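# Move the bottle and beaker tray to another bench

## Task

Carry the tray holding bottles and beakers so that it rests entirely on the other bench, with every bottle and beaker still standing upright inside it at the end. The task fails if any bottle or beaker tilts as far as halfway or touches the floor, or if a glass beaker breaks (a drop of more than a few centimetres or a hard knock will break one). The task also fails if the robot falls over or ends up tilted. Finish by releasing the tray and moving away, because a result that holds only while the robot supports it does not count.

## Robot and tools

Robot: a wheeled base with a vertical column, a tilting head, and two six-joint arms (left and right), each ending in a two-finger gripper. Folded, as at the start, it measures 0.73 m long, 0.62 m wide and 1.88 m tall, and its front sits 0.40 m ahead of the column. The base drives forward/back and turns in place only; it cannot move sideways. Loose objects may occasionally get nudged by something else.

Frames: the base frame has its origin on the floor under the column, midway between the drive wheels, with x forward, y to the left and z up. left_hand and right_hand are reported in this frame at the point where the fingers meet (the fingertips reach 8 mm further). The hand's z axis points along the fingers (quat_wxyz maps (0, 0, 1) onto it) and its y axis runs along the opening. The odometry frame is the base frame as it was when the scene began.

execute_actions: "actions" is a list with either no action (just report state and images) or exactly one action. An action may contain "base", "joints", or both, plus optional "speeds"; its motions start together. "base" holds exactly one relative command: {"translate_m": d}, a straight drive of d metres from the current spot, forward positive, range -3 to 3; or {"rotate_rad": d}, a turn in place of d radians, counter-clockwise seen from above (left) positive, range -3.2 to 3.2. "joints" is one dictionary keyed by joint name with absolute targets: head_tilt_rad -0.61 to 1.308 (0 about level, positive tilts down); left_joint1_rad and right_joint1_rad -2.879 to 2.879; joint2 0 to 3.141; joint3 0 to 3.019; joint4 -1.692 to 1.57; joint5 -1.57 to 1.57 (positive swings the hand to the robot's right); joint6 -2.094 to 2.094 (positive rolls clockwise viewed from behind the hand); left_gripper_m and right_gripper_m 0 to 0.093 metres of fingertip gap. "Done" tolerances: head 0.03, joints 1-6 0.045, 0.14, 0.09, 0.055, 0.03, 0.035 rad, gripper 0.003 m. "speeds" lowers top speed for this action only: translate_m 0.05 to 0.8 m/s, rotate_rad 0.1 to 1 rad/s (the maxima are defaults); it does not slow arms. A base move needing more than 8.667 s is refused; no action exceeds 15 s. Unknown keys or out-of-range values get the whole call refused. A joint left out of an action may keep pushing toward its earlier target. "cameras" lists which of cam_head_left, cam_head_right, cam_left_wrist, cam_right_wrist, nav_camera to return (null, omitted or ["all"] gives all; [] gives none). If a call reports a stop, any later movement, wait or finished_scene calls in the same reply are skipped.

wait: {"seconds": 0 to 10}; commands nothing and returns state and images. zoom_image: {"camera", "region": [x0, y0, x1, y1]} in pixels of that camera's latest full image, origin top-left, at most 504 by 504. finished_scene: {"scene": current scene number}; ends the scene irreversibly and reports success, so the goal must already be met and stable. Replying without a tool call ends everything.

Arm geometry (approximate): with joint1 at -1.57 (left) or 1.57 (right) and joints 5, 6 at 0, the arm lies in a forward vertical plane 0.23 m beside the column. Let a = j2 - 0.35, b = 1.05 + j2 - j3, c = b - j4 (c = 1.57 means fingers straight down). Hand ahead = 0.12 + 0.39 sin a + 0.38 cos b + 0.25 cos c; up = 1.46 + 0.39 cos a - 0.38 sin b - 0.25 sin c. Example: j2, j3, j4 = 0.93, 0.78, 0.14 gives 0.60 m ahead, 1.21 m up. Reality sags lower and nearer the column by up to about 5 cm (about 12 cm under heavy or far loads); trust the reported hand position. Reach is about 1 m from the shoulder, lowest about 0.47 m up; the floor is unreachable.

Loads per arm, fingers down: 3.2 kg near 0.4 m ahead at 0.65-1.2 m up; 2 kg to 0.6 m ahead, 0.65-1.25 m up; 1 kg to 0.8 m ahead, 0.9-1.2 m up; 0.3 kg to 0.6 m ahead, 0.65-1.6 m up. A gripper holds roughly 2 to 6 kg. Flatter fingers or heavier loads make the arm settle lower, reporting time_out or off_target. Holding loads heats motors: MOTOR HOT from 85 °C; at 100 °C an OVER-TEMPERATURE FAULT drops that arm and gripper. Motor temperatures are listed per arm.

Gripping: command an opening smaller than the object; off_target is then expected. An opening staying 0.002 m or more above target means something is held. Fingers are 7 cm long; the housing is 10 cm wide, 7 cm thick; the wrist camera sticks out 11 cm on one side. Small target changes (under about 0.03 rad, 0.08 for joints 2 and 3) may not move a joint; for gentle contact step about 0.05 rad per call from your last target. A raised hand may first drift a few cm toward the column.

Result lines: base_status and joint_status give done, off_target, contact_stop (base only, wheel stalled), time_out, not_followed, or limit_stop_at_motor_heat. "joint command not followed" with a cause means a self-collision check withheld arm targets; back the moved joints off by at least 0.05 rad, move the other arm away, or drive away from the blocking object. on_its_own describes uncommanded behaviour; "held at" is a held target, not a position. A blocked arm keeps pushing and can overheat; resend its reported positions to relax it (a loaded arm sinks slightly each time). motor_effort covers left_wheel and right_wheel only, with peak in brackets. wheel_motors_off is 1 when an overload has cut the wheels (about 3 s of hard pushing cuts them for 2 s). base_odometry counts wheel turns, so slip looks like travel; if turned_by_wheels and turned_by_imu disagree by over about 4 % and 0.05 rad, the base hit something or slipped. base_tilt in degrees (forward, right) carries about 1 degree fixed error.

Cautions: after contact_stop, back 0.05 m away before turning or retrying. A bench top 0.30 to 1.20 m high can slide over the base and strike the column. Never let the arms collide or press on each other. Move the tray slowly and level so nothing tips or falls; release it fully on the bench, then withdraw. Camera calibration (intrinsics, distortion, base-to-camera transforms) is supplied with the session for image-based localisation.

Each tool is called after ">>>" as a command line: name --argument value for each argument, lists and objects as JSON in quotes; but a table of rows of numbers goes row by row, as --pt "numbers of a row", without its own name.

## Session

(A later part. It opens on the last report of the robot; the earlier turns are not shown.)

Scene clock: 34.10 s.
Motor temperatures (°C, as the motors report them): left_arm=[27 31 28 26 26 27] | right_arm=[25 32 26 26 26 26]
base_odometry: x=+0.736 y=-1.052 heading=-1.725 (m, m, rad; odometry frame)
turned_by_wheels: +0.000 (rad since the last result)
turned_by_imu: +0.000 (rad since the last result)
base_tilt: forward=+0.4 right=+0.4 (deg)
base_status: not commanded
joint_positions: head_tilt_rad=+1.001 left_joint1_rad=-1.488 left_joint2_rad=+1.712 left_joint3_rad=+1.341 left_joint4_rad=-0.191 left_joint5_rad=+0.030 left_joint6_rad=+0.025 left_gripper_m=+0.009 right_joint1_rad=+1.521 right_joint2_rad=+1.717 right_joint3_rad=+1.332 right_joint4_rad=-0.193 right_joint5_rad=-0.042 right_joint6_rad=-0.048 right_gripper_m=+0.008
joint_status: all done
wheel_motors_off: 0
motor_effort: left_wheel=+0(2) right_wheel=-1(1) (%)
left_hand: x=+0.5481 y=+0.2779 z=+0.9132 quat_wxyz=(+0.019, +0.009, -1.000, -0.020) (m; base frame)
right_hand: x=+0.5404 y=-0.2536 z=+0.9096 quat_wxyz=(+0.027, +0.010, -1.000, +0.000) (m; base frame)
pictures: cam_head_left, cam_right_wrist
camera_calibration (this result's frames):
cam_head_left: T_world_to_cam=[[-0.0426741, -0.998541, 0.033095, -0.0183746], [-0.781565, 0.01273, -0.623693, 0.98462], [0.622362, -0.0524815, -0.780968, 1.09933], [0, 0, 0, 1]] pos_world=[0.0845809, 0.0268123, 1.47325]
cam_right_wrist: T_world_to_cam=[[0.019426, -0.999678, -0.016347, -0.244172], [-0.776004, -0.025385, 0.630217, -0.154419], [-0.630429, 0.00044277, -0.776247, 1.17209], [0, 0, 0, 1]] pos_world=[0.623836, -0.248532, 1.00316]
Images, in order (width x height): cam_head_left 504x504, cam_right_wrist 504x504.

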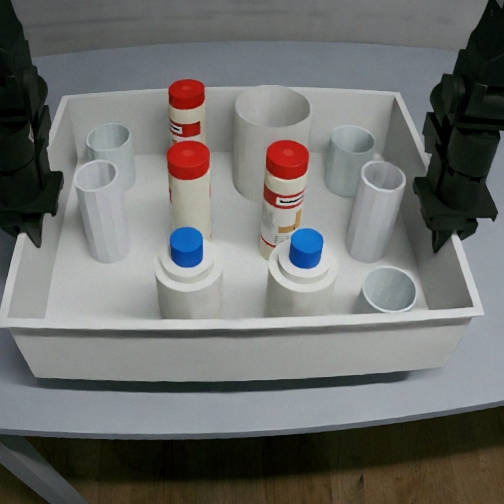

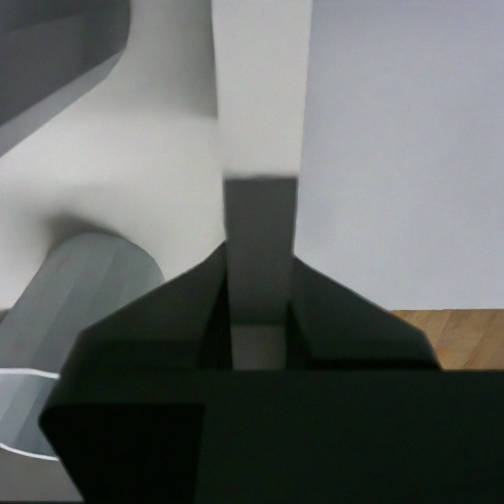

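>>> execute_actions --actions '[{"joints":{"left_joint2_rad":1.54,"right_joint2_rad":1.53,"left_joint3_rad":1.31,"right_joint3_rad":1.30,"left_joint4_rad":-0.17,"right_joint4_rad":-0.16}}]' --cameras '["cam_head_left"]'

>>> execute_actions --actions '[{"base":{"translate_m":-0.75},"speeds":{"translate_m":0.2},"joints":{"head_tilt_rad":0.8}}]' --cameras '["cam_head_left"]'

Scene clock: 35.57 s.
Motor temperatures (°C, as the motors report them): left_arm=[27 31 28 26 27 27] | right_arm=[25 33 26 26 27 26]
base_odometry: x=+0.736 y=-1.052 heading=-1.725 (m, m, rad; odometry frame)
turned_by_wheels: +0.000 (rad since the last result)
turned_by_imu: +0.000 (rad since the last result)
base_tilt: forward=+0.5 right=+0.4 (deg)
base_status: not commanded
joint_positions: head_tilt_rad=+1.001 left_joint1_rad=-1.488 left_joint2_rad=+1.641 left_joint3_rad=+1.294 left_joint4_rad=-0.179 left_joint5_rad=+0.031 left_joint6_rad=+0.027 left_gripper_m=+0.009 right_joint1_rad=+1.518 right_joint2_rad=+1.642 right_joint3_rad=+1.278 right_joint4_rad=-0.176 right_joint5_rad=-0.041 right_joint6_rad=-0.045 right_gripper_m=+0.008
joint_status: all done
wheel_motors_off: 0
motor_effort: left_wheel=+0(2) right_wheel=+0(1) (%)
left_hand: x=+0.5600 y=+0.2762 z=+0.9410 quat_wxyz=(+0.001, +0.008, -1.000, -0.020) (m; base frame)
right_hand: x=+0.5503 y=-0.2547 z=+0.9383 quat_wxyz=(+0.008, +0.009, -1.000, +0.002) (m; base frame)
pictures: cam_head_left
camera_calibration (this result's frames):
cam_head_left: T_world_to_cam=[[-0.0426741, -0.998541, 0.033095, -0.0183746], [-0.781565, 0.01273, -0.623693, 0.98462], [0.622362, -0.0524815, -0.780968, 1.09933], [0, 0, 0, 1]] pos_world=[0.0845809, 0.0268123, 1.47325]
Images, in order (width x height): cam_head_left 504x504.

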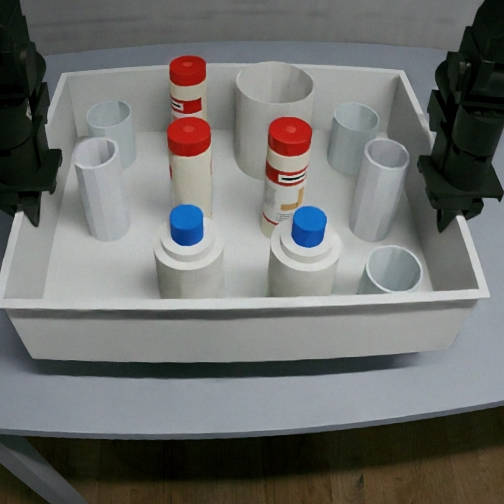

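Scene clock: 40.23 s.
Motor temperatures (°C, as the motors report them): left_arm=[27 33 28 26 27 27] | right_arm=[25 34 26 26 28 26]
base_odometry: x=+0.851 y=-0.311 heading=-1.724 (m, m, rad; odometry frame)
turned_by_wheels: +0.000 (rad since the last result)
turned_by_imu: +0.000 (rad since the last result)
base_tilt: forward=+0.4 right=+0.4 (deg)
base_status: done
joint_positions: head_tilt_rad=+0.816 left_joint1_rad=-1.488 left_joint2_rad=+1.639 left_joint3_rad=+1.293 left_joint4_rad=-0.184 left_joint5_rad=+0.031 left_joint6_rad=+0.026 left_gripper_m=+0.009 right_joint1_rad=+1.518 right_joint2_rad=+1.640 right_joint3_rad=+1.275 right_joint4_rad=-0.176 right_joint5_rad=-0.042 right_joint6_rad=-0.044 right_gripper_m=+0.008
joint_status: all done
wheel_motors_off: 0
motor_effort: left_wheel=+1(42) right_wheel=-1(36) (%)
left_hand: x=+0.5590 y=+0.2761 z=+0.9416 quat_wxyz=(+0.003, +0.008, -1.000, -0.020) (m; base frame)
right_hand: x=+0.5494 y=-0.2546 z=+0.9389 quat_wxyz=(+0.009, +0.008, -1.000, +0.002) (m; base frame)
pictures: cam_head_left
camera_calibration (this result's frames):
cam_head_left: T_world_to_cam=[[-0.048046, -0.998541, 0.0246564, -0.00511054], [-0.653122, 0.01273, -0.757146, 1.18371], [0.755727, -0.0524815, -0.652781, 0.895251], [0, 0, 0, 1]] pos_world=[0.0962993, 0.0268123, 1.48077]
Images, in order (width x height): cam_head_left 504x504.

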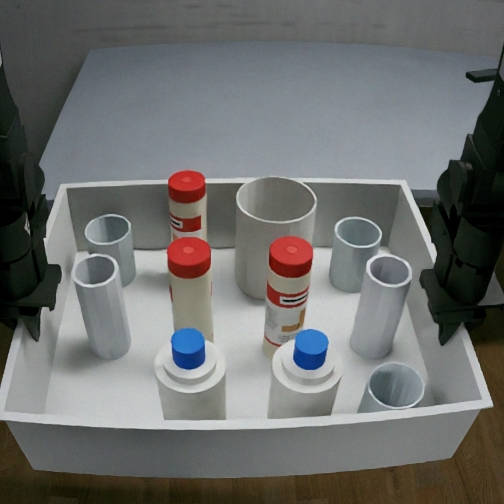

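>>> execute_actions --actions '[{"base":{"rotate_rad":-2.595},"speeds":{"rotate_rad":0.4}}]' --cameras '["cam_head_left","nav_camera"]'

Scene clock: 48.47 s.
Motor temperatures (°C, as the motors report them): left_arm=[27 35 28 26 29 27] | right_arm=[25 36 26 26 29 26]
base_odometry: x=+0.851 y=-0.311 heading=+1.965 (m, m, rad; odometry frame)
turned_by_wheels: -2.594 (rad since the last result)
turned_by_imu: -2.576 (rad since the last result)
base_tilt: forward=+0.5 right=+0.4 (deg)
base_status: done
joint_positions: head_tilt_rad=+0.816 left_joint1_rad=-1.491 left_joint2_rad=+1.639 left_joint3_rad=+1.293 left_joint4_rad=-0.183 left_joint5_rad=+0.031 left_joint6_rad=+0.026 left_gripper_m=+0.009 right_joint1_rad=+1.513 right_joint2_rad=+1.640 right_joint3_rad=+1.275 right_joint4_rad=-0.176 right_joint5_rad=-0.046 right_joint6_rad=-0.047 right_gripper_m=+0.008
joint_status: not commanded
wheel_motors_off: 0
motor_effort: left_wheel=+5(58) right_wheel=-5(46) (%)
left_hand: x=+0.5592 y=+0.2743 z=+0.9415 quat_wxyz=(+0.003, +0.007, -1.000, -0.019) (m; base frame)
right_hand: x=+0.5498 y=-0.2568 z=+0.9391 quat_wxyz=(+0.008, +0.009, -1.000, +0.002) (m; base frame)
pictures: cam_head_left, nav_camera
camera_calibration (this result's frames):
cam_head_left: T_world_to_cam=[[-0.048046, -0.998541, 0.0246564, -0.00511055], [-0.653122, 0.01273, -0.757146, 1.18371], [0.755727, -0.0524815, -0.652781, 0.895251], [0, 0, 0, 1]] pos_world=[0.0962993, 0.0268123, 1.48077]
Images, in order (width x height): cam_head_left 504x504, nav_camera 504x504.

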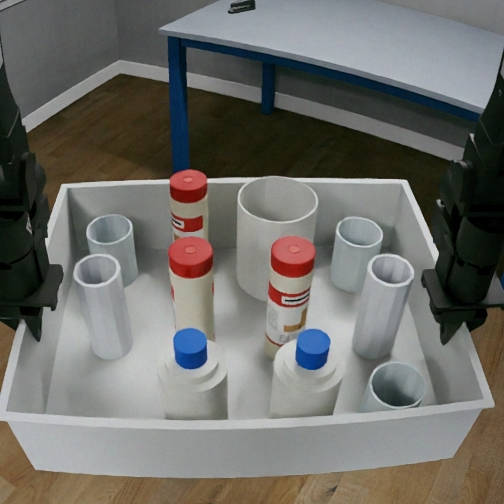

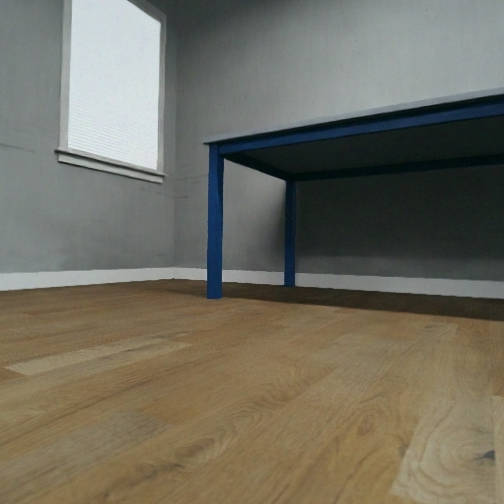

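>>> execute_actions --actions '[{"base":{"translate_m":0.83},"speeds":{"translate_m":0.25}}]' --cameras '[]'

>>> execute_actions --actions '[{"base":{"rotate_rad":-0.535},"speeds":{"rotate_rad":0.3}}]' --cameras '["cam_head_left","nav_camera"]'

Scene clock: 53.30 s.
Motor temperatures (°C, as the motors report them): left_arm=[27 36 28 26 29 27] | right_arm=[25 36 26 26 30 26]
base_odometry: x=+0.533 y=+0.456 heading=+1.964 (m, m, rad; odometry frame)
turned_by_wheels: +0.000 (rad since the last result)
turned_by_imu: -0.003 (rad since the last result)
base_tilt: forward=+0.4 right=+0.4 (deg)
base_status: done
joint_positions: head_tilt_rad=+0.815 left_joint1_rad=-1.491 left_joint2_rad=+1.638 left_joint3_rad=+1.298 left_joint4_rad=-0.178 left_joint5_rad=+0.032 left_joint6_rad=+0.025 left_gripper_m=+0.009 right_joint1_rad=+1.513 right_joint2_rad=+1.640 right_joint3_rad=+1.280 right_joint4_rad=-0.176 right_joint5_rad=-0.045 right_joint6_rad=-0.045 right_gripper_m=+0.008
joint_status: not commanded
wheel_motors_off: 0
motor_effort: left_wheel=-2(65) right_wheel=+2(48) (%)
left_hand: x=+0.5640 y=+0.2743 z=+0.9423 quat_wxyz=(-0.003, +0.007, -1.000, -0.019) (m; base frame)
right_hand: x=+0.5529 y=-0.2570 z=+0.9395 quat_wxyz=(+0.006, +0.008, -1.000, +0.002) (m; base frame)
pictures: none
No camera images: the call's "cameras" was empty. Leave "cameras" out to get every camera's image.

Scene clock: 55.97 s.
Motor temperatures (°C, as the motors report them): left_arm=[27 36 28 26 29 27] | right_arm=[25 37 26 26 30 26]
base_odometry: x=+0.533 y=+0.456 heading=+1.430 (m, m, rad; odometry frame)
turned_by_wheels: -0.534 (rad since the last result)
turned_by_imu: -0.528 (rad since the last result)
base_tilt: forward=+0.4 right=+0.5 (deg)
base_status: done
joint_positions: head_tilt_rad=+0.815 left_joint1_rad=-1.491 left_joint2_rad=+1.638 left_joint3_rad=+1.298 left_joint4_rad=-0.179 left_joint5_rad=+0.031 left_joint6_rad=+0.027 left_gripper_m=+0.009 right_joint1_rad=+1.513 right_joint2_rad=+1.640 right_joint3_rad=+1.280 right_joint4_rad=-0.176 right_joint5_rad=-0.046 right_joint6_rad=-0.045 right_gripper_m=+0.008
joint_status: not commanded
wheel_motors_off: 0
motor_effort: left_wheel=+6(52) right_wheel=-6(48) (%)
left_hand: x=+0.5637 y=+0.2741 z=+0.9423 quat_wxyz=(-0.002, +0.006, -1.000, -0.019) (m; base frame)
right_hand: x=+0.5529 y=-0.2572 z=+0.9395 quat_wxyz=(+0.006, +0.008, -1.000, +0.002) (m; base frame)
pictures: cam_head_left, nav_camera
camera_calibration (this result's frames):
cam_head_left: T_world_to_cam=[[-0.0480583, -0.998541, 0.0246324, -0.00507297], [-0.652744, 0.01273, -0.757472, 1.1842], [0.756053, -0.0524815, -0.652403, 0.894653], [0, 0, 0, 1]] pos_world=[0.0963289, 0.0268123, 1.4808]
Images, in order (width x height): cam_head_left 504x504, nav_camera 504x504.

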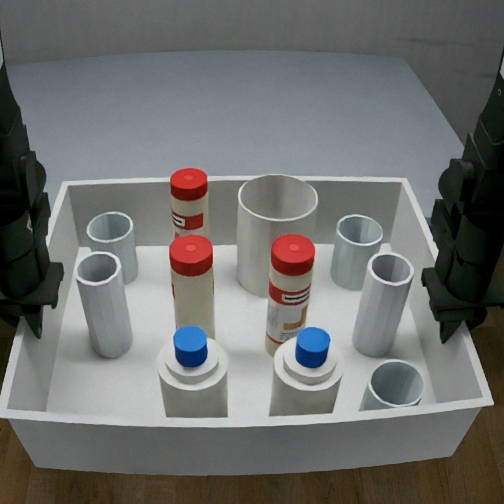

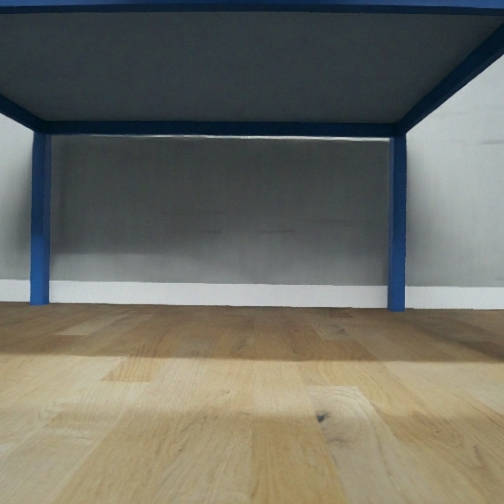

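>>> execute_actions --actions '[{"base":{"translate_m":0.6},"speeds":{"translate_m":0.15},"joints":{"head_tilt_rad":1.05}}]' --cameras '["cam_head_left","cam_head_right","nav_camera","cam_left_wrist"]'

Scene clock: 61.27 s.
Motor temperatures (°C, as the motors report them): left_arm=[27 37 28 26 30 27] | right_arm=[25 37 27 26 31 26]
base_odometry: x=+0.617 y=+1.050 heading=+1.429 (m, m, rad; odometry frame)
turned_by_wheels: -0.001 (rad since the last result)
turned_by_imu: -0.003 (rad since the last result)
base_tilt: forward=+0.5 right=+0.4 (deg)
base_status: done
joint_positions: head_tilt_rad=+1.049 left_joint1_rad=-1.491 left_joint2_rad=+1.636 left_joint3_rad=+1.298 left_joint4_rad=-0.178 left_joint5_rad=+0.032 left_joint6_rad=+0.026 left_gripper_m=+0.009 right_joint1_rad=+1.513 right_joint2_rad=+1.639 right_joint3_rad=+1.280 right_joint4_rad=-0.176 right_joint5_rad=-0.046 right_joint6_rad=-0.045 right_gripper_m=+0.008
joint_status: all done
wheel_motors_off: 0
motor_effort: left_wheel=-2(66) right_wheel=+1(45) (%)
left_hand: x=+0.5646 y=+0.2740 z=+0.9429 quat_wxyz=(-0.004, +0.007, -1.000, -0.019) (m; base frame)
right_hand: x=+0.5535 y=-0.2572 z=+0.9400 quat_wxyz=(+0.005, +0.008, -1.000, +0.002) (m; base frame)
pictures: cam_head_left, cam_head_right, cam_left_wrist, nav_camera
camera_calibration (this result's frames):
cam_head_left: T_world_to_cam=[[-0.0410239, -0.998541, 0.0351197, -0.0215751], [-0.810808, 0.01273, -0.585173, 0.926761], [0.583872, -0.0524815, -0.810147, 1.14619], [0, 0, 0, 1]] pos_world=[0.0813129, 0.0268123, 1.47165]
cam_head_right: T_world_to_cam=[[-0.0361788, -0.998536, 0.0402058, -0.0976424], [-0.819991, 0.00666474, -0.572337, 0.903288], [0.571232, -0.0536749, -0.819032, 1.15798], [0, 0, 0, 1]] pos_world=[0.0756785, -0.041365, 1.46934]
cam_left_wrist: T_world_to_cam=[[0.000615358, -0.998683, -0.0513006, 0.324394], [-0.817222, -0.0300679, 0.575538, -0.0651581], [-0.576323, 0.0415698, -0.816164, 1.21156], [0, 0, 0, 1]] pos_world=[0.644801, 0.271643, 1.04297]
Images, in order (width x height): cam_head_left 504x504, cam_head_right 504x504, cam_left_wrist 504x504, nav_camera 504x504.

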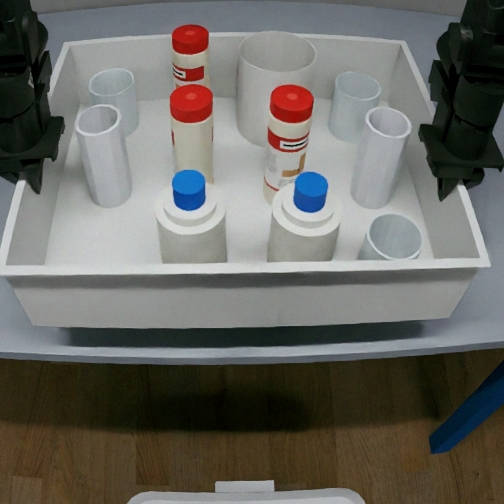

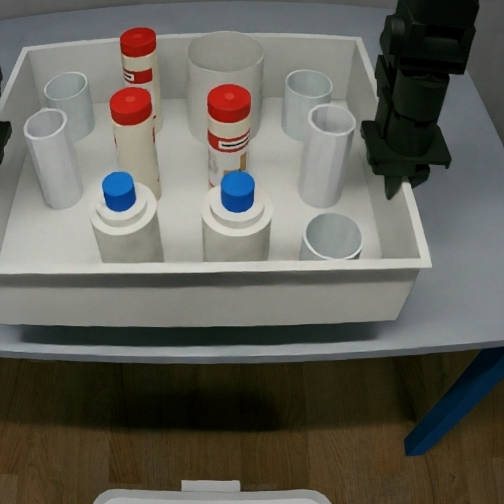

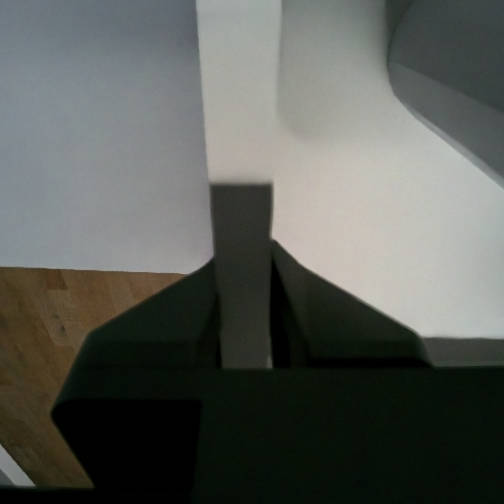

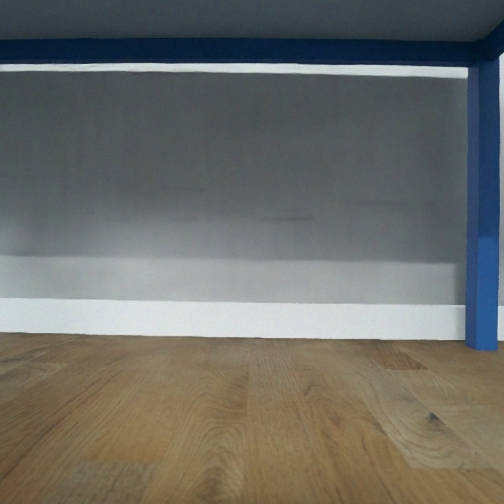

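>>> execute_actions --actions '[{"base":{"translate_m":0.12},"speeds":{"translate_m":0.1}}]' --cameras '["cam_head_left","cam_head_right"]'

>>> execute_actions --actions '[{"joints":{"left_joint2_rad":1.63,"right_joint2_rad":1.63,"left_joint3_rad":1.35,"right_joint3_rad":1.34,"left_joint4_rad":-0.155,"right_joint4_rad":-0.15}}]' --cameras '[]'

>>> execute_actions --actions '[{"joints":{"left_joint2_rad":1.69,"right_joint2_rad":1.69,"left_joint3_rad":1.39,"right_joint3_rad":1.38,"left_joint4_rad":-0.135,"right_joint4_rad":-0.13}}]' --cameras '["cam_head_left"]'

Scene clock: 63.80 s.
Motor temperatures (°C, as the motors report them): left_arm=[27 37 28 26 30 27] | right_arm=[25 38 27 26 31 26]
base_odometry: x=+0.634 y=+1.169 heading=+1.429 (m, m, rad; odometry frame)
turned_by_wheels: +0.000 (rad since the last result)
turned_by_imu: -0.001 (rad since the last result)
base_tilt: forward=+0.4 right=+0.4 (deg)
base_status: done
joint_positions: head_tilt_rad=+1.050 left_joint1_rad=-1.491 left_joint2_rad=+1.636 left_joint3_rad=+1.296 left_joint4_rad=-0.177 left_joint5_rad=+0.032 left_joint6_rad=+0.025 left_gripper_m=+0.009 right_joint1_rad=+1.513 right_joint2_rad=+1.638 right_joint3_rad=+1.280 right_joint4_rad=-0.176 right_joint5_rad=-0.046 right_joint6_rad=-0.046 right_gripper_m=+0.008
joint_status: not commanded
wheel_motors_off: 0
motor_effort: left_wheel=+0(41) right_wheel=+1(35) (%)
left_hand: x=+0.5644 y=+0.2740 z=+0.9432 quat_wxyz=(-0.004, +0.007, -1.000, -0.019) (m; base frame)
right_hand: x=+0.5539 y=-0.2571 z=+0.9403 quat_wxyz=(+0.005, +0.008, -1.000, +0.002) (m; base frame)
pictures: cam_head_left, cam_head_right
camera_calibration (this result's frames):
cam_head_left: T_world_to_cam=[[-0.0409962, -0.998541, 0.0351521, -0.0216263], [-0.811269, 0.01273, -0.584534, 0.9258], [0.583234, -0.0524815, -0.810607, 1.14693], [0, 0, 0, 1]] pos_world=[0.081259, 0.0268123, 1.47163]
cam_head_right: T_world_to_cam=[[-0.0361471, -0.998536, 0.0402344, -0.0976879], [-0.820442, 0.00666474, -0.571691, 0.902315], [0.570586, -0.0536749, -0.819482, 1.15871], [0, 0, 0, 1]] pos_world=[0.0756228, -0.041365, 1.46932]
Images, in order (width x height): cam_head_left 504x504, cam_head_right 504x504.

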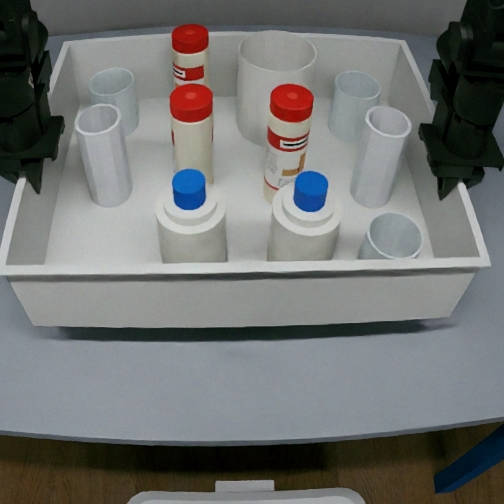

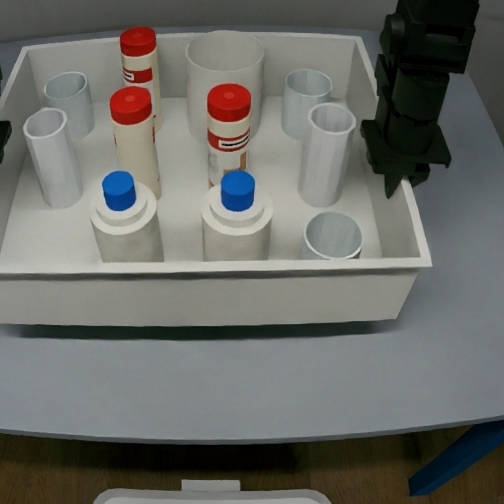

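Scene clock: 64.83 s.
Motor temperatures (°C, as the motors report them): left_arm=[27 37 28 26 30 27] | right_arm=[25 38 27 26 31 26]
base_odometry: x=+0.634 y=+1.169 heading=+1.429 (m, m, rad; odometry frame)
turned_by_wheels: +0.000 (rad since the last result)
turned_by_imu: +0.000 (rad since the last result)
base_tilt: forward=+0.4 right=+0.4 (deg)
base_status: not commanded
joint_positions: head_tilt_rad=+1.050 left_joint1_rad=-1.491 left_joint2_rad=+1.712 left_joint3_rad=+1.335 left_joint4_rad=-0.167 left_joint5_rad=+0.033 left_joint6_rad=+0.024 left_gripper_m=+0.009 right_joint1_rad=+1.516 right_joint2_rad=+1.712 right_joint3_rad=+1.320 right_joint4_rad=-0.168 right_joint5_rad=-0.044 right_joint6_rad=-0.046 right_gripper_m=+0.008
joint_status: all done
wheel_motors_off: 0
motor_effort: left_wheel=+0(1) right_wheel=+2(1) (%)
left_hand: x=+0.5504 y=+0.2753 z=+0.9124 quat_wxyz=(+0.010, +0.009, -1.000, -0.018) (m; base frame)
right_hand: x=+0.5413 y=-0.2562 z=+0.9109 quat_wxyz=(+0.018, +0.009, -1.000, +0.001) (m; base frame)
pictures: none
No camera images: the call's "cameras" was empty. Leave "cameras" out to get every camera's image.

Scene clock: 65.60 s.
Motor temperatures (°C, as the motors report them): left_arm=[27 37 28 26 30 27] | right_arm=[25 38 27 26 31 26]
base_odometry: x=+0.634 y=+1.169 heading=+1.429 (m, m, rad; odometry frame)
turned_by_wheels: +0.000 (rad since the last result)
turned_by_imu: +0.000 (rad since the last result)
base_tilt: forward=+0.4 right=+0.4 (deg)
base_status: not commanded
joint_positions: head_tilt_rad=+1.050 left_joint1_rad=-1.491 left_joint2_rad=+1.763 left_joint3_rad=+1.372 left_joint4_rad=-0.147 left_joint5_rad=+0.033 left_joint6_rad=+0.024 left_gripper_m=+0.009 right_joint1_rad=+1.520 right_joint2_rad=+1.765 right_joint3_rad=+1.362 right_joint4_rad=-0.152 right_joint5_rad=-0.043 right_joint6_rad=-0.046 right_gripper_m=+0.008
joint_status: all done
wheel_motors_off: 0
motor_effort: left_wheel=+0(1) right_wheel=+2(1) (%)
left_hand: x=+0.5503 y=+0.2767 z=+0.8925 quat_wxyz=(+0.007, +0.008, -1.000, -0.018) (m; base frame)
right_hand: x=+0.5417 y=-0.2550 z=+0.8900 quat_wxyz=(+0.016, +0.010, -1.000, +0.000) (m; base frame)
pictures: cam_head_left
camera_calibration (this result's frames):
cam_head_left: T_world_to_cam=[[-0.0409962, -0.998541, 0.0351521, -0.0216263], [-0.811269, 0.01273, -0.584534, 0.925799], [0.583233, -0.0524815, -0.810608, 1.14693], [0, 0, 0, 1]] pos_world=[0.081259, 0.0268123, 1.47163]
Images, in order (width x height): cam_head_left 504x504.

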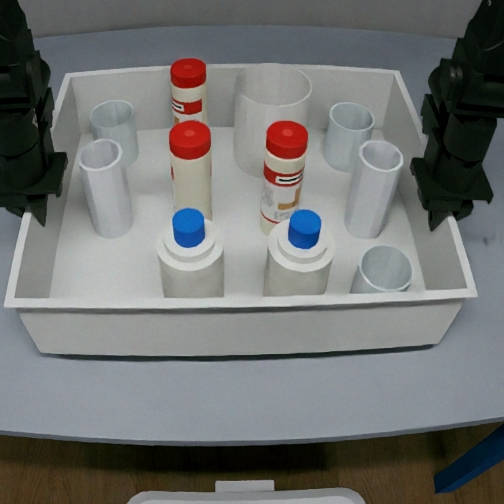

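>>> execute_actions --actions '[{"joints":{"left_joint2_rad":1.74,"right_joint2_rad":1.74,"left_joint3_rad":1.43,"right_joint3_rad":1.42,"left_joint4_rad":-0.12,"right_joint4_rad":-0.11}}]' --cameras '[]'

>>> execute_actions --actions '[{"joints":{"left_joint2_rad":1.79,"right_joint2_rad":1.79,"left_joint3_rad":1.47,"right_joint3_rad":1.46,"left_joint4_rad":-0.105,"right_joint4_rad":-0.10}}]' --cameras '[]'

>>> execute_actions --actions '[{"joints":{"left_joint2_rad":1.85,"right_joint2_rad":1.85,"left_joint3_rad":1.48,"right_joint3_rad":1.47}}]' --cameras '["cam_head_left"]'

Scene clock: 67.17 s.
Motor temperatures (°C, as the motors report them): left_arm=[27 37 28 26 30 27] | right_arm=[25 38 27 26 31 26]
base_odometry: x=+0.634 y=+1.169 heading=+1.429 (m, m, rad; odometry frame)
turned_by_wheels: +0.000 (rad since the last result)
turned_by_imu: +0.000 (rad since the last result)
base_tilt: forward=+0.4 right=+0.5 (deg)
base_status: not commanded
joint_positions: head_tilt_rad=+1.050 left_joint1_rad=-1.491 left_joint2_rad=+1.811 left_joint3_rad=+1.413 left_joint4_rad=-0.132 left_joint5_rad=+0.033 left_joint6_rad=+0.024 left_gripper_m=+0.009 right_joint1_rad=+1.522 right_joint2_rad=+1.815 right_joint3_rad=+1.402 right_joint4_rad=-0.134 right_joint5_rad=-0.043 right_joint6_rad=-0.045 right_gripper_m=+0.008
joint_status: all done
wheel_motors_off: 0
motor_effort: left_wheel=+0(1) right_wheel=+2(2) (%)
left_hand: x=+0.5516 y=+0.2781 z=+0.8737 quat_wxyz=(+0.003, +0.008, -1.000, -0.018) (m; base frame)
right_hand: x=+0.5427 y=-0.2540 z=+0.8705 quat_wxyz=(+0.011, +0.010, -1.000, -0.001) (m; base frame)
pictures: none
No camera images: the call's "cameras" was empty. Leave "cameras" out to get every camera's image.

Scene clock: 67.93 s.
Motor temperatures (°C, as the motors report them): left_arm=[27 37 28 26 30 27] | right_arm=[25 38 27 26 31 26]
base_odometry: x=+0.634 y=+1.169 heading=+1.429 (m, m, rad; odometry frame)
turned_by_wheels: +0.000 (rad since the last result)
turned_by_imu: +0.000 (rad since the last result)
base_tilt: forward=+0.4 right=+0.4 (deg)
base_status: not commanded
joint_positions: head_tilt_rad=+1.050 left_joint1_rad=-1.491 left_joint2_rad=+1.859 left_joint3_rad=+1.453 left_joint4_rad=-0.117 left_joint5_rad=+0.035 left_joint6_rad=+0.022 left_gripper_m=+0.009 right_joint1_rad=+1.524 right_joint2_rad=+1.861 right_joint3_rad=+1.445 right_joint4_rad=-0.123 right_joint5_rad=-0.041 right_joint6_rad=-0.044 right_gripper_m=+0.008
joint_status: all done
wheel_motors_off: 0
motor_effort: left_wheel=+0(1) right_wheel=+0(2) (%)
left_hand: x=+0.5522 y=+0.2790 z=+0.8551 quat_wxyz=(-0.001, +0.009, -1.000, -0.017) (m; base frame)
right_hand: x=+0.5451 y=-0.2533 z=+0.8526 quat_wxyz=(+0.007, +0.010, -1.000, -0.001) (m; base frame)
pictures: none
No camera images: the call's "cameras" was empty. Leave "cameras" out to get every camera's image.

Scene clock: 68.50 s.
Motor temperatures (°C, as the motors report them): left_arm=[27 37 28 26 30 27] | right_arm=[25 37 27 26 31 26]
base_odometry: x=+0.634 y=+1.169 heading=+1.429 (m, m, rad; odometry frame)
turned_by_wheels: +0.000 (rad since the last result)
turned_by_imu: +0.000 (rad since the last result)
base_tilt: forward=+0.4 right=+0.4 (deg)
base_status: not commanded
joint_positions: head_tilt_rad=+1.050 left_joint1_rad=-1.491 left_joint2_rad=+1.871 left_joint3_rad=+1.462 left_joint4_rad=-0.115 left_joint5_rad=+0.037 left_joint6_rad=+0.022 left_gripper_m=+0.009 right_joint1_rad=+1.525 right_joint2_rad=+1.865 right_joint3_rad=+1.447 right_joint4_rad=-0.122 right_joint5_rad=-0.041 right_joint6_rad=-0.044 right_gripper_m=+0.008
joint_status: all done
wheel_motors_off: 0
motor_effort: left_wheel=+0(0) right_wheel=+0(1) (%)
left_hand: x=+0.5508 y=+0.2790 z=+0.8501 quat_wxyz=(+0.000, +0.009, -1.000, -0.016) (m; base frame)
right_hand: x=+0.5443 y=-0.2529 z=+0.8511 quat_wxyz=(+0.008, +0.010, -1.000, -0.001) (m; base frame)
pictures: cam_head_left
camera_calibration (this result's frames):
cam_head_left: T_world_to_cam=[[-0.0409962, -0.998541, 0.0351521, -0.0216263], [-0.811269, 0.01273, -0.584534, 0.9258], [0.583234, -0.0524815, -0.810607, 1.14693], [0, 0, 0, 1]] pos_world=[0.081259, 0.0268123, 1.47163]
Images, in order (width x height): cam_head_left 504x504.

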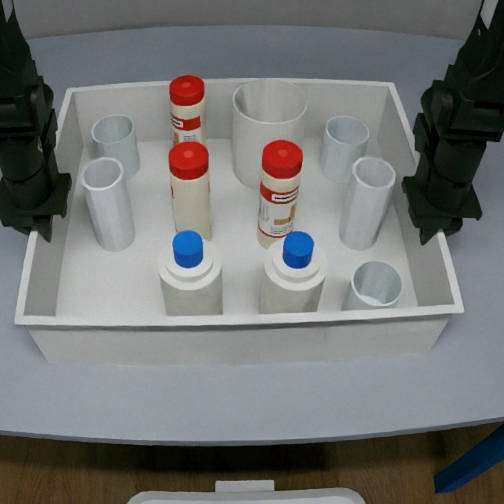

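Resting. Release.

>>> execute_actions --actions '[{"joints":{"left_gripper_m":0.05,"right_gripper_m":0.05}}]' --cameras '["cam_left_wrist","cam_right_wrist"]'

>>> execute_actions --actions '[{"joints":{"left_joint2_rad":1.70,"right_joint2_rad":1.70,"left_joint3_rad":1.34,"right_joint3_rad":1.34,"left_joint4_rad":-0.16,"right_joint4_rad":-0.16}}]' --cameras '["cam_head_left","cam_left_wrist","cam_right_wrist"]'

Scene clock: 69.53 s.
Motor temperatures (°C, as the motors report them): left_arm=[27 37 28 26 30 27] | right_arm=[25 37 27 26 31 26]
base_odometry: x=+0.634 y=+1.169 heading=+1.429 (m, m, rad; odometry frame)
turned_by_wheels: +0.000 (rad since the last result)
turned_by_imu: +0.000 (rad since the last result)
base_tilt: forward=+0.4 right=+0.4 (deg)
base_status: not commanded
joint_positions: head_tilt_rad=+1.050 left_joint1_rad=-1.494 left_joint2_rad=+1.870 left_joint3_rad=+1.463 left_joint4_rad=-0.115 left_joint5_rad=+0.002 left_joint6_rad=+0.015 left_gripper_m=+0.050 right_joint1_rad=+1.530 right_joint2_rad=+1.865 right_joint3_rad=+1.464 right_joint4_rad=-0.118 right_joint5_rad=-0.003 right_joint6_rad=-0.009 right_gripper_m=+0.050
joint_status: all done
wheel_motors_off: 0
motor_effort: left_wheel=+0(0) right_wheel=+1(1) (%)
left_hand: x=+0.5521 y=+0.2827 z=+0.8511 quat_wxyz=(-0.001, +0.012, -0.999, -0.032) (m; base frame)
right_hand: x=+0.5554 y=-0.2559 z=+0.8517 quat_wxyz=(-0.002, -0.006, -1.000, +0.016) (m; base frame)
pictures: cam_left_wrist, cam_right_wrist
camera_calibration (this result's frames):
cam_left_wrist: T_world_to_cam=[[0.00989168, -0.996895, -0.0781243, 0.345546], [-0.813613, -0.0534437, 0.578946, -0.0205295], [-0.581323, 0.0578361, -0.811615, 1.12331], [0, 0, 0, 1]] pos_world=[0.632883, 0.278408, 0.950574]
cam_right_wrist: T_world_to_cam=[[-0.0114982, -0.999793, 0.0168003, -0.258808], [-0.811117, 0.0191513, 0.58457, -0.0365752], [-0.584771, -0.00690548, -0.811169, 1.13914], [0, 0, 0, 1]] pos_world=[0.633494, -0.250188, 0.949764]
Images, in order (width x height): cam_left_wrist 504x504, cam_right_wrist 504x504.

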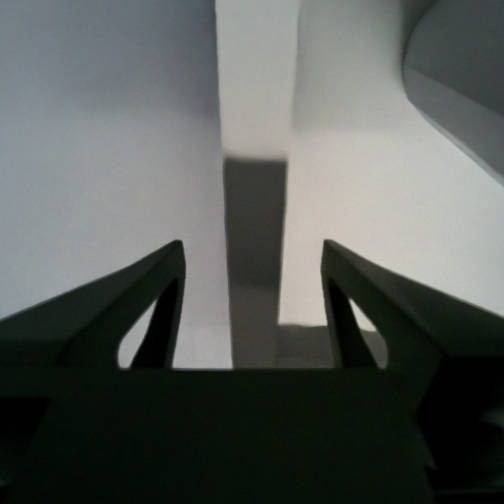

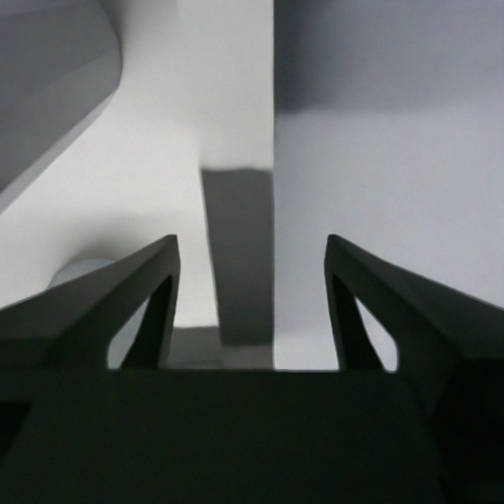

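Scene clock: 70.53 s.
Motor temperatures (°C, as the motors report them): left_arm=[27 37 28 26 30 27] | right_arm=[25 37 27 26 31 26]
base_odometry: x=+0.634 y=+1.169 heading=+1.429 (m, m, rad; odometry frame)
turned_by_wheels: +0.000 (rad since the last result)
turned_by_imu: +0.000 (rad since the last result)
base_tilt: forward=+0.4 right=+0.4 (deg)
base_status: not commanded
joint_positions: head_tilt_rad=+1.050 left_joint1_rad=-1.494 left_joint2_rad=+1.689 left_joint3_rad=+1.343 left_joint4_rad=-0.157 left_joint5_rad=+0.002 left_joint6_rad=+0.015 left_gripper_m=+0.050 right_joint1_rad=+1.530 right_joint2_rad=+1.698 right_joint3_rad=+1.341 right_joint4_rad=-0.150 right_joint5_rad=-0.003 right_joint6_rad=-0.009 right_gripper_m=+0.050
joint_status: all done
wheel_motors_off: 0
motor_effort: left_wheel=-1(1) right_wheel=+1(2) (%)
left_hand: x=+0.5697 y=+0.2786 z=+0.9229 quat_wxyz=(-0.010, +0.011, -0.999, -0.032) (m; base frame)
right_hand: x=+0.5662 y=-0.2538 z=+0.9176 quat_wxyz=(-0.008, -0.006, -1.000, +0.016) (m; base frame)
pictures: cam_head_left, cam_left_wrist, cam_right_wrist
camera_calibration (this result's frames):
cam_head_left: T_world_to_cam=[[-0.0409962, -0.998541, 0.0351521, -0.0216263], [-0.811269, 0.01273, -0.584534, 0.925799], [0.583233, -0.0524815, -0.810607, 1.14693], [0, 0, 0, 1]] pos_world=[0.081259, 0.0268123, 1.47163]
cam_left_wrist: T_world_to_cam=[[0.0101044, -0.996853, -0.0786317, 0.34722], [-0.823895, -0.052861, 0.564272, -0.0287107], [-0.566653, 0.0590826, -0.821836, 1.1928], [0, 0, 0, 1]] pos_world=[0.648738, 0.274136, 1.02379]
cam_right_wrist: T_world_to_cam=[[-0.0116561, -0.999789, 0.0169029, -0.257697], [-0.818195, 0.0192537, 0.574619, -0.0531657], [-0.574823, -0.00713202, -0.818246, 1.19972], [0, 0, 0, 1]] pos_world=[0.643121, -0.248063, 1.01657]
Images, in order (width x height): cam_head_left 504x504, cam_left_wrist 504x504, cam_right_wrist 504x504.

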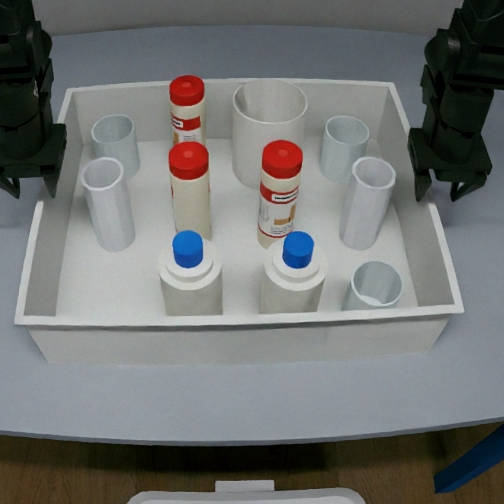

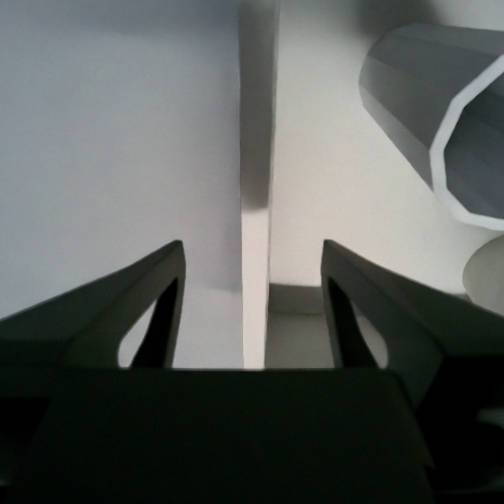

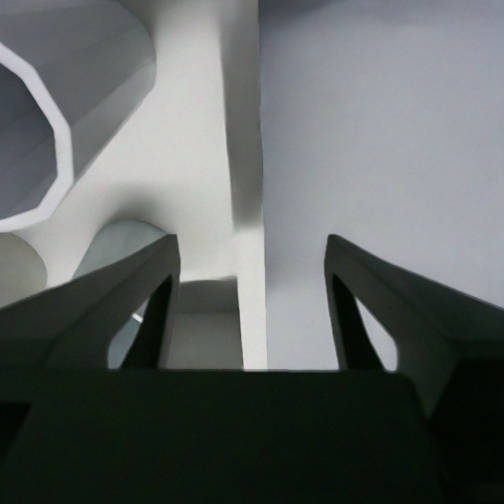

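>>> execute_actions --actions '[{"joints":{"left_joint2_rad":1.40,"right_joint2_rad":1.40,"left_joint3_rad":1.14,"right_joint3_rad":1.14,"left_joint4_rad":-0.26,"right_joint4_rad":-0.26}}]' --cameras '[]'

>>> execute_actions --actions '[{"base":{"translate_m":-0.8},"joints":{"head_tilt_rad":0.7}}]' --cameras '["cam_head_left"]'

>>> finished_scene --scene 2

Scene clock: 72.07 s.
Motor temperatures (°C, as the motors report them): left_arm=[27 36 28 26 30 27] | right_arm=[25 37 26 26 30 26]
base_odometry: x=+0.634 y=+1.169 heading=+1.429 (m, m, rad; odometry frame)
turned_by_wheels: +0.000 (rad since the last result)
turned_by_imu: +0.000 (rad since the last result)
base_tilt: forward=+0.4 right=+0.4 (deg)
base_status: not commanded
joint_positions: head_tilt_rad=+1.050 left_joint1_rad=-1.494 left_joint2_rad=+1.384 left_joint3_rad=+1.140 left_joint4_rad=-0.262 left_joint5_rad=+0.002 left_joint6_rad=+0.015 left_gripper_m=+0.050 right_joint1_rad=+1.530 right_joint2_rad=+1.380 right_joint3_rad=+1.138 right_joint4_rad=-0.253 right_joint5_rad=-0.003 right_joint6_rad=-0.009 right_gripper_m=+0.050
joint_status: all done
wheel_motors_off: 0
motor_effort: left_wheel=-1(2) right_wheel=+1(2) (%)
left_hand: x=+0.5645 y=+0.2706 z=+1.0404 quat_wxyz=(-0.009, +0.011, -0.999, -0.032) (m; base frame)
right_hand: x=+0.5674 y=-0.2495 z=+1.0406 quat_wxyz=(-0.014, -0.005, -1.000, +0.016) (m; base frame)
pictures: none
No camera images: the call's "cameras" was empty. Leave "cameras" out to get every camera's image.

Scene clock: 75.00 s.
Motor temperatures (°C, as the motors report them): left_arm=[27 36 28 26 29 27] | right_arm=[25 37 26 26 30 26]
base_odometry: x=+0.521 y=+0.377 heading=+1.429 (m, m, rad; odometry frame)
turned_by_wheels: -0.001 (rad since the last result)
turned_by_imu: -0.001 (rad since the last result)
base_tilt: forward=+0.4 right=+0.4 (deg)
base_status: done
joint_positions: head_tilt_rad=+0.716 left_joint1_rad=-1.494 left_joint2_rad=+1.386 left_joint3_rad=+1.139 left_joint4_rad=-0.262 left_joint5_rad=+0.002 left_joint6_rad=+0.015 left_gripper_m=+0.050 right_joint1_rad=+1.531 right_joint2_rad=+1.385 right_joint3_rad=+1.132 right_joint4_rad=-0.253 right_joint5_rad=-0.003 right_joint6_rad=-0.008 right_gripper_m=+0.050
joint_status: all done
wheel_motors_off: 0
motor_effort: left_wheel=-1(41) right_wheel=+1(57) (%)
left_hand: x=+0.5627 y=+0.2706 z=+1.0391 quat_wxyz=(-0.007, +0.011, -0.999, -0.032) (m; base frame)
right_hand: x=+0.5614 y=-0.2493 z=+1.0380 quat_wxyz=(-0.008, -0.006, -1.000, +0.016) (m; base frame)
pictures: cam_head_left
camera_calibration (this result's frames):
cam_head_left: T_world_to_cam=[[-0.050257, -0.998541, 0.0197635, 0.00253515], [-0.574708, 0.01273, -0.81826, 1.27391], [0.816814, -0.0524815, -0.574509, 0.771657], [0, 0, 0, 1]] pos_world=[0.101952, 0.0268123, 1.48566]
Images, in order (width x height): cam_head_left 504x504.

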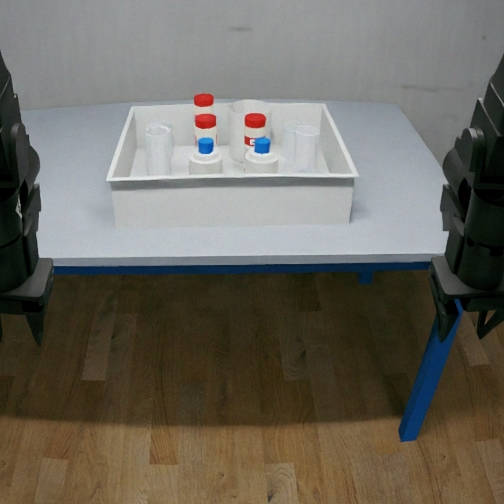

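The scene is finished: the task was done.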